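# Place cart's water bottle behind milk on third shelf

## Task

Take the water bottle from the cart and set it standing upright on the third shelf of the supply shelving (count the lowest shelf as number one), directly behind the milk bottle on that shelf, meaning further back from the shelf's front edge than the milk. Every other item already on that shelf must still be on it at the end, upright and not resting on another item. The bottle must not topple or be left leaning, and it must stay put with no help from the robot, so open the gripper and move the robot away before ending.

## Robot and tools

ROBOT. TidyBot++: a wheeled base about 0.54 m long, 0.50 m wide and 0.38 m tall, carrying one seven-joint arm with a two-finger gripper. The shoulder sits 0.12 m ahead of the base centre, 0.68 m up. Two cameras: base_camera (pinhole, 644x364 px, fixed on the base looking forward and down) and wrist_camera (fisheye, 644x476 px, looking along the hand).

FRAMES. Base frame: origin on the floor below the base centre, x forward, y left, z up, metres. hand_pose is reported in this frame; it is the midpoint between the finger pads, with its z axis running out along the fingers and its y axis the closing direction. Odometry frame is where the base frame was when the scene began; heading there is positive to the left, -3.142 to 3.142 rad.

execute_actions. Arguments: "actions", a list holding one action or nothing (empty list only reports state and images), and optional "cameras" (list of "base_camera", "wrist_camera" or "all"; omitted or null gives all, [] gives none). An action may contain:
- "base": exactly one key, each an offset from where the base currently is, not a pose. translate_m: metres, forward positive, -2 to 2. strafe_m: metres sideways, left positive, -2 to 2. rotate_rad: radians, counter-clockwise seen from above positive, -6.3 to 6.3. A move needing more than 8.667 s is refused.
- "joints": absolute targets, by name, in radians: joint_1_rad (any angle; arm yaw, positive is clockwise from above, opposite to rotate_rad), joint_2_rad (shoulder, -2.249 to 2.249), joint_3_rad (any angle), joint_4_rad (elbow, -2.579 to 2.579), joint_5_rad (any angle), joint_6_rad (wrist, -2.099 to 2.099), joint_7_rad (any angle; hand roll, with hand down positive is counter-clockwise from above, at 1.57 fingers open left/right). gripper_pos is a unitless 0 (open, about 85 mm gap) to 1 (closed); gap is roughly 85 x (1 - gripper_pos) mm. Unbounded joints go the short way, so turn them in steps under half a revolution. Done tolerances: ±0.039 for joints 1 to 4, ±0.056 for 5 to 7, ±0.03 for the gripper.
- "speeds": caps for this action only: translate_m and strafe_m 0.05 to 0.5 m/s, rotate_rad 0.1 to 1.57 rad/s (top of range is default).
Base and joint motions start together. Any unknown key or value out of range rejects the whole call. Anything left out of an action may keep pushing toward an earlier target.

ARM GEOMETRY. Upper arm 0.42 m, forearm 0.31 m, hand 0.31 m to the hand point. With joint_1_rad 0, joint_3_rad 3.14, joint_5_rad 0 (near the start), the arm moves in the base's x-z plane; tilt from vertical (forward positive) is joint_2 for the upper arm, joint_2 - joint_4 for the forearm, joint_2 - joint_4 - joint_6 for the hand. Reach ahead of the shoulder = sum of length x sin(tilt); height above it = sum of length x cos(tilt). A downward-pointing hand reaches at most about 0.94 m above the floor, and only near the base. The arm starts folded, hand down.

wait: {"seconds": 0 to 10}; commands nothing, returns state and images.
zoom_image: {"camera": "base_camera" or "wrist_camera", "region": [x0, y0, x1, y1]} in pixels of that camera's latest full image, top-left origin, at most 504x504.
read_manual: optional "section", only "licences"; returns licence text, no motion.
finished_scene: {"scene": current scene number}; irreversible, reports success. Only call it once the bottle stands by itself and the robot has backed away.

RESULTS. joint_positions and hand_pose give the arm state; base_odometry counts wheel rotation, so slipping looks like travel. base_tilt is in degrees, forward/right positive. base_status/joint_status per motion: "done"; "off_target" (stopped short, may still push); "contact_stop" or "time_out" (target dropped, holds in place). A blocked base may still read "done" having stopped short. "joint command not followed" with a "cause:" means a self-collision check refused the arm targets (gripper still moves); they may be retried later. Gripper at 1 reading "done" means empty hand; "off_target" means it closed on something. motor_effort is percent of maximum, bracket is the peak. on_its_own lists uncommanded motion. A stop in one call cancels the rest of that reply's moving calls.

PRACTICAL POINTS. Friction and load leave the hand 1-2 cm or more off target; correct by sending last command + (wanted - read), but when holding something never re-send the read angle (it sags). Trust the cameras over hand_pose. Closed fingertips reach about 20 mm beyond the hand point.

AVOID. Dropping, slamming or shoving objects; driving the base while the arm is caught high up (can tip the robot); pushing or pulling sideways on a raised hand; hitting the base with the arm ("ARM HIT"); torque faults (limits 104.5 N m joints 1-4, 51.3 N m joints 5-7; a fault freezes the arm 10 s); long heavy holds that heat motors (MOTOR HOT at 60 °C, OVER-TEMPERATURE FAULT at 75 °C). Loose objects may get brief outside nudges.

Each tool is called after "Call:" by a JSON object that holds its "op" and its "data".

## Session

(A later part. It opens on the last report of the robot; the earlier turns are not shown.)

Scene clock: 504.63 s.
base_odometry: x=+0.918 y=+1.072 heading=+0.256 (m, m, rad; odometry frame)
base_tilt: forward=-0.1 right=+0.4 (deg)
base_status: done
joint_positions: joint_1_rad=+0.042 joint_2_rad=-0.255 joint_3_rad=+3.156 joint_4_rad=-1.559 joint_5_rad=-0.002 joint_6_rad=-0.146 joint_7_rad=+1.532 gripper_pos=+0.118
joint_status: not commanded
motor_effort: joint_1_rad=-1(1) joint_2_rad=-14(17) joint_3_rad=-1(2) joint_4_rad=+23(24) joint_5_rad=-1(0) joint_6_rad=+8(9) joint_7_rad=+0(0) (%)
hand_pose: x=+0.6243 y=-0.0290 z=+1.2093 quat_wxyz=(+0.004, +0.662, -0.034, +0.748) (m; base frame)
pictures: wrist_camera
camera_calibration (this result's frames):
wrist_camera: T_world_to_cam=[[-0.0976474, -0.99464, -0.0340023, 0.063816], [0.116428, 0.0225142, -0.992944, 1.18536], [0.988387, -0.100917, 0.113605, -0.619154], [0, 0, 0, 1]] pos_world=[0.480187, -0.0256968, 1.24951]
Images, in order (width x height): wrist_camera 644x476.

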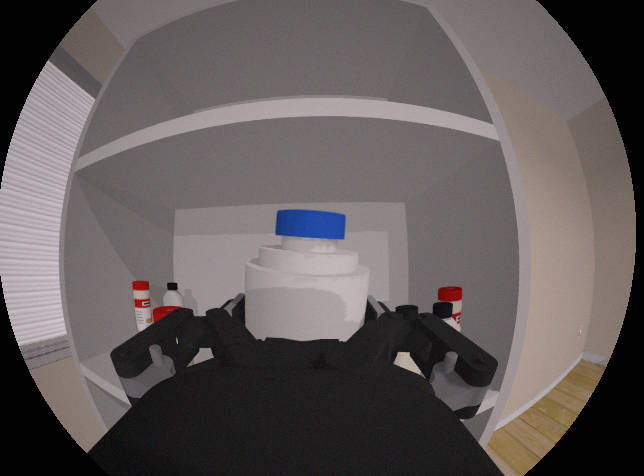

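Call:
{"op": "execute_actions", "data": {"actions": [{"base":{"strafe_m":0.38},"speeds":{"strafe_m":0.2}}], "cameras": []}}

Call:
{"op": "execute_actions", "data": {"actions": [{"base":{"translate_m":0.19},"speeds":{"translate_m":0.1}}]}}

Scene clock: 510.63 s.
base_odometry: x=+0.822 y=+1.440 heading=+0.256 (m, m, rad; odometry frame)
base_tilt: forward=-0.1 right=+0.4 (deg)
base_status: done
joint_positions: joint_1_rad=+0.043 joint_2_rad=-0.255 joint_3_rad=+3.156 joint_4_rad=-1.559 joint_5_rad=-0.002 joint_6_rad=-0.148 joint_7_rad=+1.532 gripper_pos=+0.118
joint_status: not commanded
motor_effort: joint_1_rad=-1(0) joint_2_rad=-15(17) joint_3_rad=+0(2) joint_4_rad=+23(24) joint_5_rad=-1(1) joint_6_rad=+9(9) joint_7_rad=+0(0) (%)
hand_pose: x=+0.6243 y=-0.0293 z=+1.2092 quat_wxyz=(+0.005, +0.663, -0.034, +0.748) (m; base frame)
pictures: none
No camera images: the call's "cameras" was empty. Leave "cameras" out to get every camera's image.

Scene clock: 513.13 s.
base_odometry: x=+1.006 y=+1.488 heading=+0.256 (m, m, rad; odometry frame)
base_tilt: forward=-0.2 right=+0.4 (deg)
base_status: done
joint_positions: joint_1_rad=+0.043 joint_2_rad=-0.255 joint_3_rad=+3.156 joint_4_rad=-1.559 joint_5_rad=-0.002 joint_6_rad=-0.148 joint_7_rad=+1.532 gripper_pos=+0.118
joint_status: not commanded
motor_effort: joint_1_rad=-1(2) joint_2_rad=-15(19) joint_3_rad=+0(2) joint_4_rad=+23(24) joint_5_rad=+0(0) joint_6_rad=+9(9) joint_7_rad=+0(0) (%)
hand_pose: x=+0.6245 y=-0.0293 z=+1.2091 quat_wxyz=(+0.005, +0.663, -0.034, +0.748) (m; base frame)
pictures: base_camera, wrist_camera
camera_calibration (this result's frames):
wrist_camera: T_world_to_cam=[[-0.098267, -0.99458, -0.0339652, 0.0638512], [0.114937, 0.0225592, -0.993117, 1.18622], [0.9885, -0.101494, 0.112097, -0.617551], [0, 0, 0, 1]] pos_world=[0.480383, -0.0259331, 1.24945]
Images, in order (width x height): base_camera 644x364, wrist_camera 644x476.

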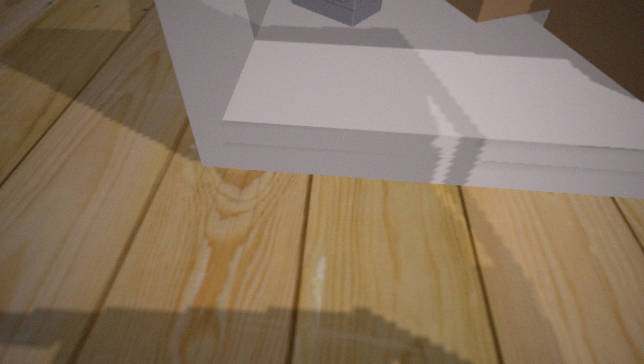

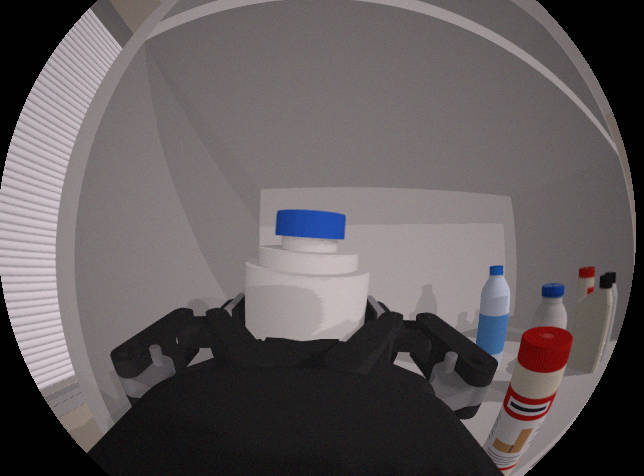

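Clear. Lower.

Call:
{"op": "execute_actions", "data": {"actions": [{"joints":{"joint_2_rad":-0.24,"joint_4_rad":-1.62,"joint_6_rad":-0.1}}], "cameras": []}}

Scene clock: 514.80 s.
base_odometry: x=+1.006 y=+1.488 heading=+0.256 (m, m, rad; odometry frame)
base_tilt: forward=-0.2 right=+0.4 (deg)
base_status: not commanded
joint_positions: joint_1_rad=+0.043 joint_2_rad=-0.247 joint_3_rad=+3.156 joint_4_rad=-1.618 joint_5_rad=-0.002 joint_6_rad=-0.135 joint_7_rad=+1.532 gripper_pos=+0.118
joint_status: all done
motor_effort: joint_1_rad=+0(1) joint_2_rad=-16(17) joint_3_rad=+0(0) joint_4_rad=+24(24) joint_5_rad=-1(0) joint_6_rad=+9(9) joint_7_rad=+0(0) (%)
hand_pose: x=+0.6341 y=-0.0297 z=+1.1727 quat_wxyz=(+0.004, +0.683, -0.035, +0.730) (m; base frame)
pictures: none
No camera images: the call's "cameras" was empty. Leave "cameras" out to get every camera's image.

Call:
{"op": "execute_actions", "data": {"actions": [{"joints":{"joint_2_rad":-0.24,"joint_4_rad":-1.67,"joint_6_rad":-0.06}}], "cameras": ["wrist_camera"]}}

Scene clock: 516.20 s.
base_odometry: x=+1.006 y=+1.488 heading=+0.256 (m, m, rad; odometry frame)
base_tilt: forward=-0.1 right=+0.4 (deg)
base_status: not commanded
joint_positions: joint_1_rad=+0.043 joint_2_rad=-0.246 joint_3_rad=+3.156 joint_4_rad=-1.665 joint_5_rad=-0.002 joint_6_rad=-0.095 joint_7_rad=+1.532 gripper_pos=+0.118
joint_status: all done
motor_effort: joint_1_rad=-1(1) joint_2_rad=-16(16) joint_3_rad=+0(1) joint_4_rad=+23(24) joint_5_rad=+0(0) joint_6_rad=+9(10) joint_7_rad=+0(0) (%)
hand_pose: x=+0.6373 y=-0.0298 z=+1.1552 quat_wxyz=(+0.004, +0.686, -0.035, +0.727) (m; base frame)
pictures: wrist_camera
camera_calibration (this result's frames):
wrist_camera: T_world_to_cam=[[-0.100222, -0.994475, -0.0312277, 0.0608435], [0.0531697, 0.0259878, -0.998247, 1.17667], [0.993543, -0.101707, 0.0502714, -0.556096], [0, 0, 0, 1]] pos_world=[0.49604, -0.0266306, 1.20447]
Images, in order (width x height): wrist_camera 644x476.

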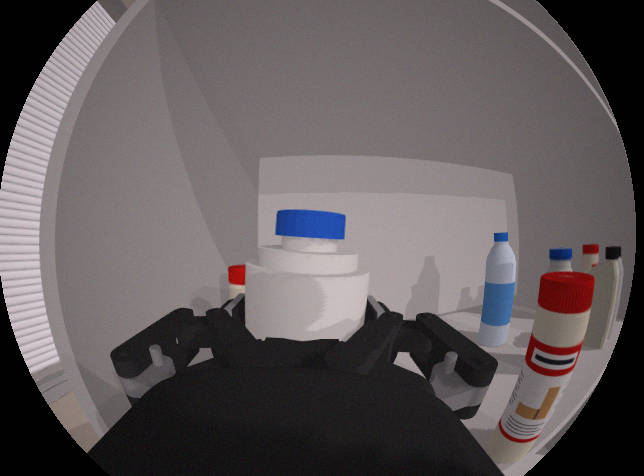

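Call:
{"op": "execute_actions", "data": {"actions": [{"joints":{"joint_2_rad":-0.24,"joint_4_rad":-1.72,"joint_6_rad":-0.02}}], "cameras": []}}

Scene clock: 517.63 s.
base_odometry: x=+1.006 y=+1.488 heading=+0.256 (m, m, rad; odometry frame)
base_tilt: forward=-0.1 right=+0.4 (deg)
base_status: not commanded
joint_positions: joint_1_rad=+0.043 joint_2_rad=-0.246 joint_3_rad=+3.156 joint_4_rad=-1.700 joint_5_rad=-0.002 joint_6_rad=-0.043 joint_7_rad=+1.532 gripper_pos=+0.118
joint_status: all done
motor_effort: joint_1_rad=-1(1) joint_2_rad=-13(15) joint_3_rad=+0(0) joint_4_rad=+22(23) joint_5_rad=-1(1) joint_6_rad=+8(8) joint_7_rad=+0(1) (%)
hand_pose: x=+0.6384 y=-0.0299 z=+1.1493 quat_wxyz=(+0.005, +0.680, -0.035, +0.733) (m; base frame)
pictures: none
No camera images: the call's "cameras" was empty. Leave "cameras" out to get every camera's image.

Contact. Release.

Call:
{"op": "execute_actions", "data": {"actions": [{"joints":{"gripper_pos":0.0}}], "cameras": []}}

Call:
{"op": "execute_actions", "data": {"actions": [{"base":{"translate_m":-0.4},"speeds":{"translate_m":0.15}}], "cameras": ["wrist_camera"]}}

Scene clock: 519.60 s.
base_odometry: x=+1.006 y=+1.488 heading=+0.256 (m, m, rad; odometry frame)
base_tilt: forward=-0.1 right=+0.4 (deg)
base_status: not commanded
joint_positions: joint_1_rad=+0.043 joint_2_rad=-0.246 joint_3_rad=+3.156 joint_4_rad=-1.706 joint_5_rad=-0.002 joint_6_rad=-0.042 joint_7_rad=+1.532 gripper_pos=+0.000
joint_status: all done
motor_effort: joint_1_rad=+0(0) joint_2_rad=-15(15) joint_3_rad=+0(0) joint_4_rad=+23(23) joint_5_rad=-1(1) joint_6_rad=+8(8) joint_7_rad=-1(1) (%)
hand_pose: x=+0.6388 y=-0.0299 z=+1.1459 quat_wxyz=(+0.005, +0.682, -0.035, +0.731) (m; base frame)
pictures: none
No camera images: the call's "cameras" was empty. Leave "cameras" out to get every camera's image.

Scene clock: 522.93 s.
base_odometry: x=+0.619 y=+1.387 heading=+0.257 (m, m, rad; odometry frame)
base_tilt: forward=-0.2 right=+0.4 (deg)
base_status: done
joint_positions: joint_1_rad=+0.043 joint_2_rad=-0.243 joint_3_rad=+3.156 joint_4_rad=-1.708 joint_5_rad=-0.002 joint_6_rad=-0.042 joint_7_rad=+1.532 gripper_pos=+0.000
joint_status: not commanded
motor_effort: joint_1_rad=-1(1) joint_2_rad=-15(18) joint_3_rad=+0(1) joint_4_rad=+23(24) joint_5_rad=+0(1) joint_6_rad=+8(8) joint_7_rad=+0(0) (%)
hand_pose: x=+0.6402 y=-0.0300 z=+1.1434 quat_wxyz=(+0.005, +0.683, -0.035, +0.729) (m; base frame)
pictures: wrist_camera
camera_calibration (this result's frames):
wrist_camera: T_world_to_cam=[[-0.100169, -0.994472, -0.0314862, 0.0608788], [0.0597751, 0.0255733, -0.997884, 1.16007], [0.993173, -0.101839, 0.056883, -0.565716], [0, 0, 0, 1]] pos_world=[0.498609, -0.0267366, 1.19171]
Images, in order (width x height): wrist_camera 644x476.

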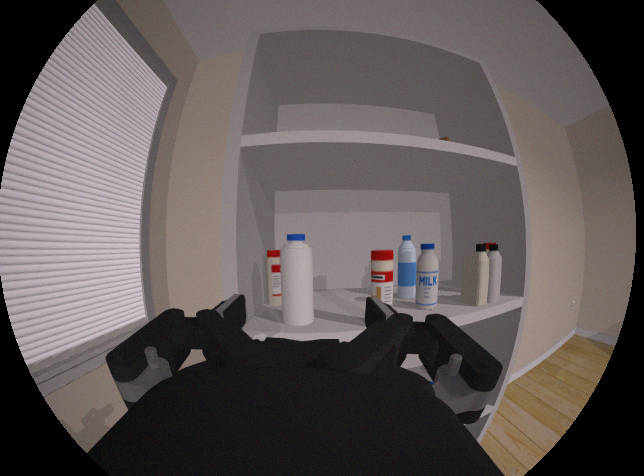

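All upright; the water is behind the milk.

Call:
{"op": "finished_scene", "data": {"scene": 1}}

The scene is finished: the task was done.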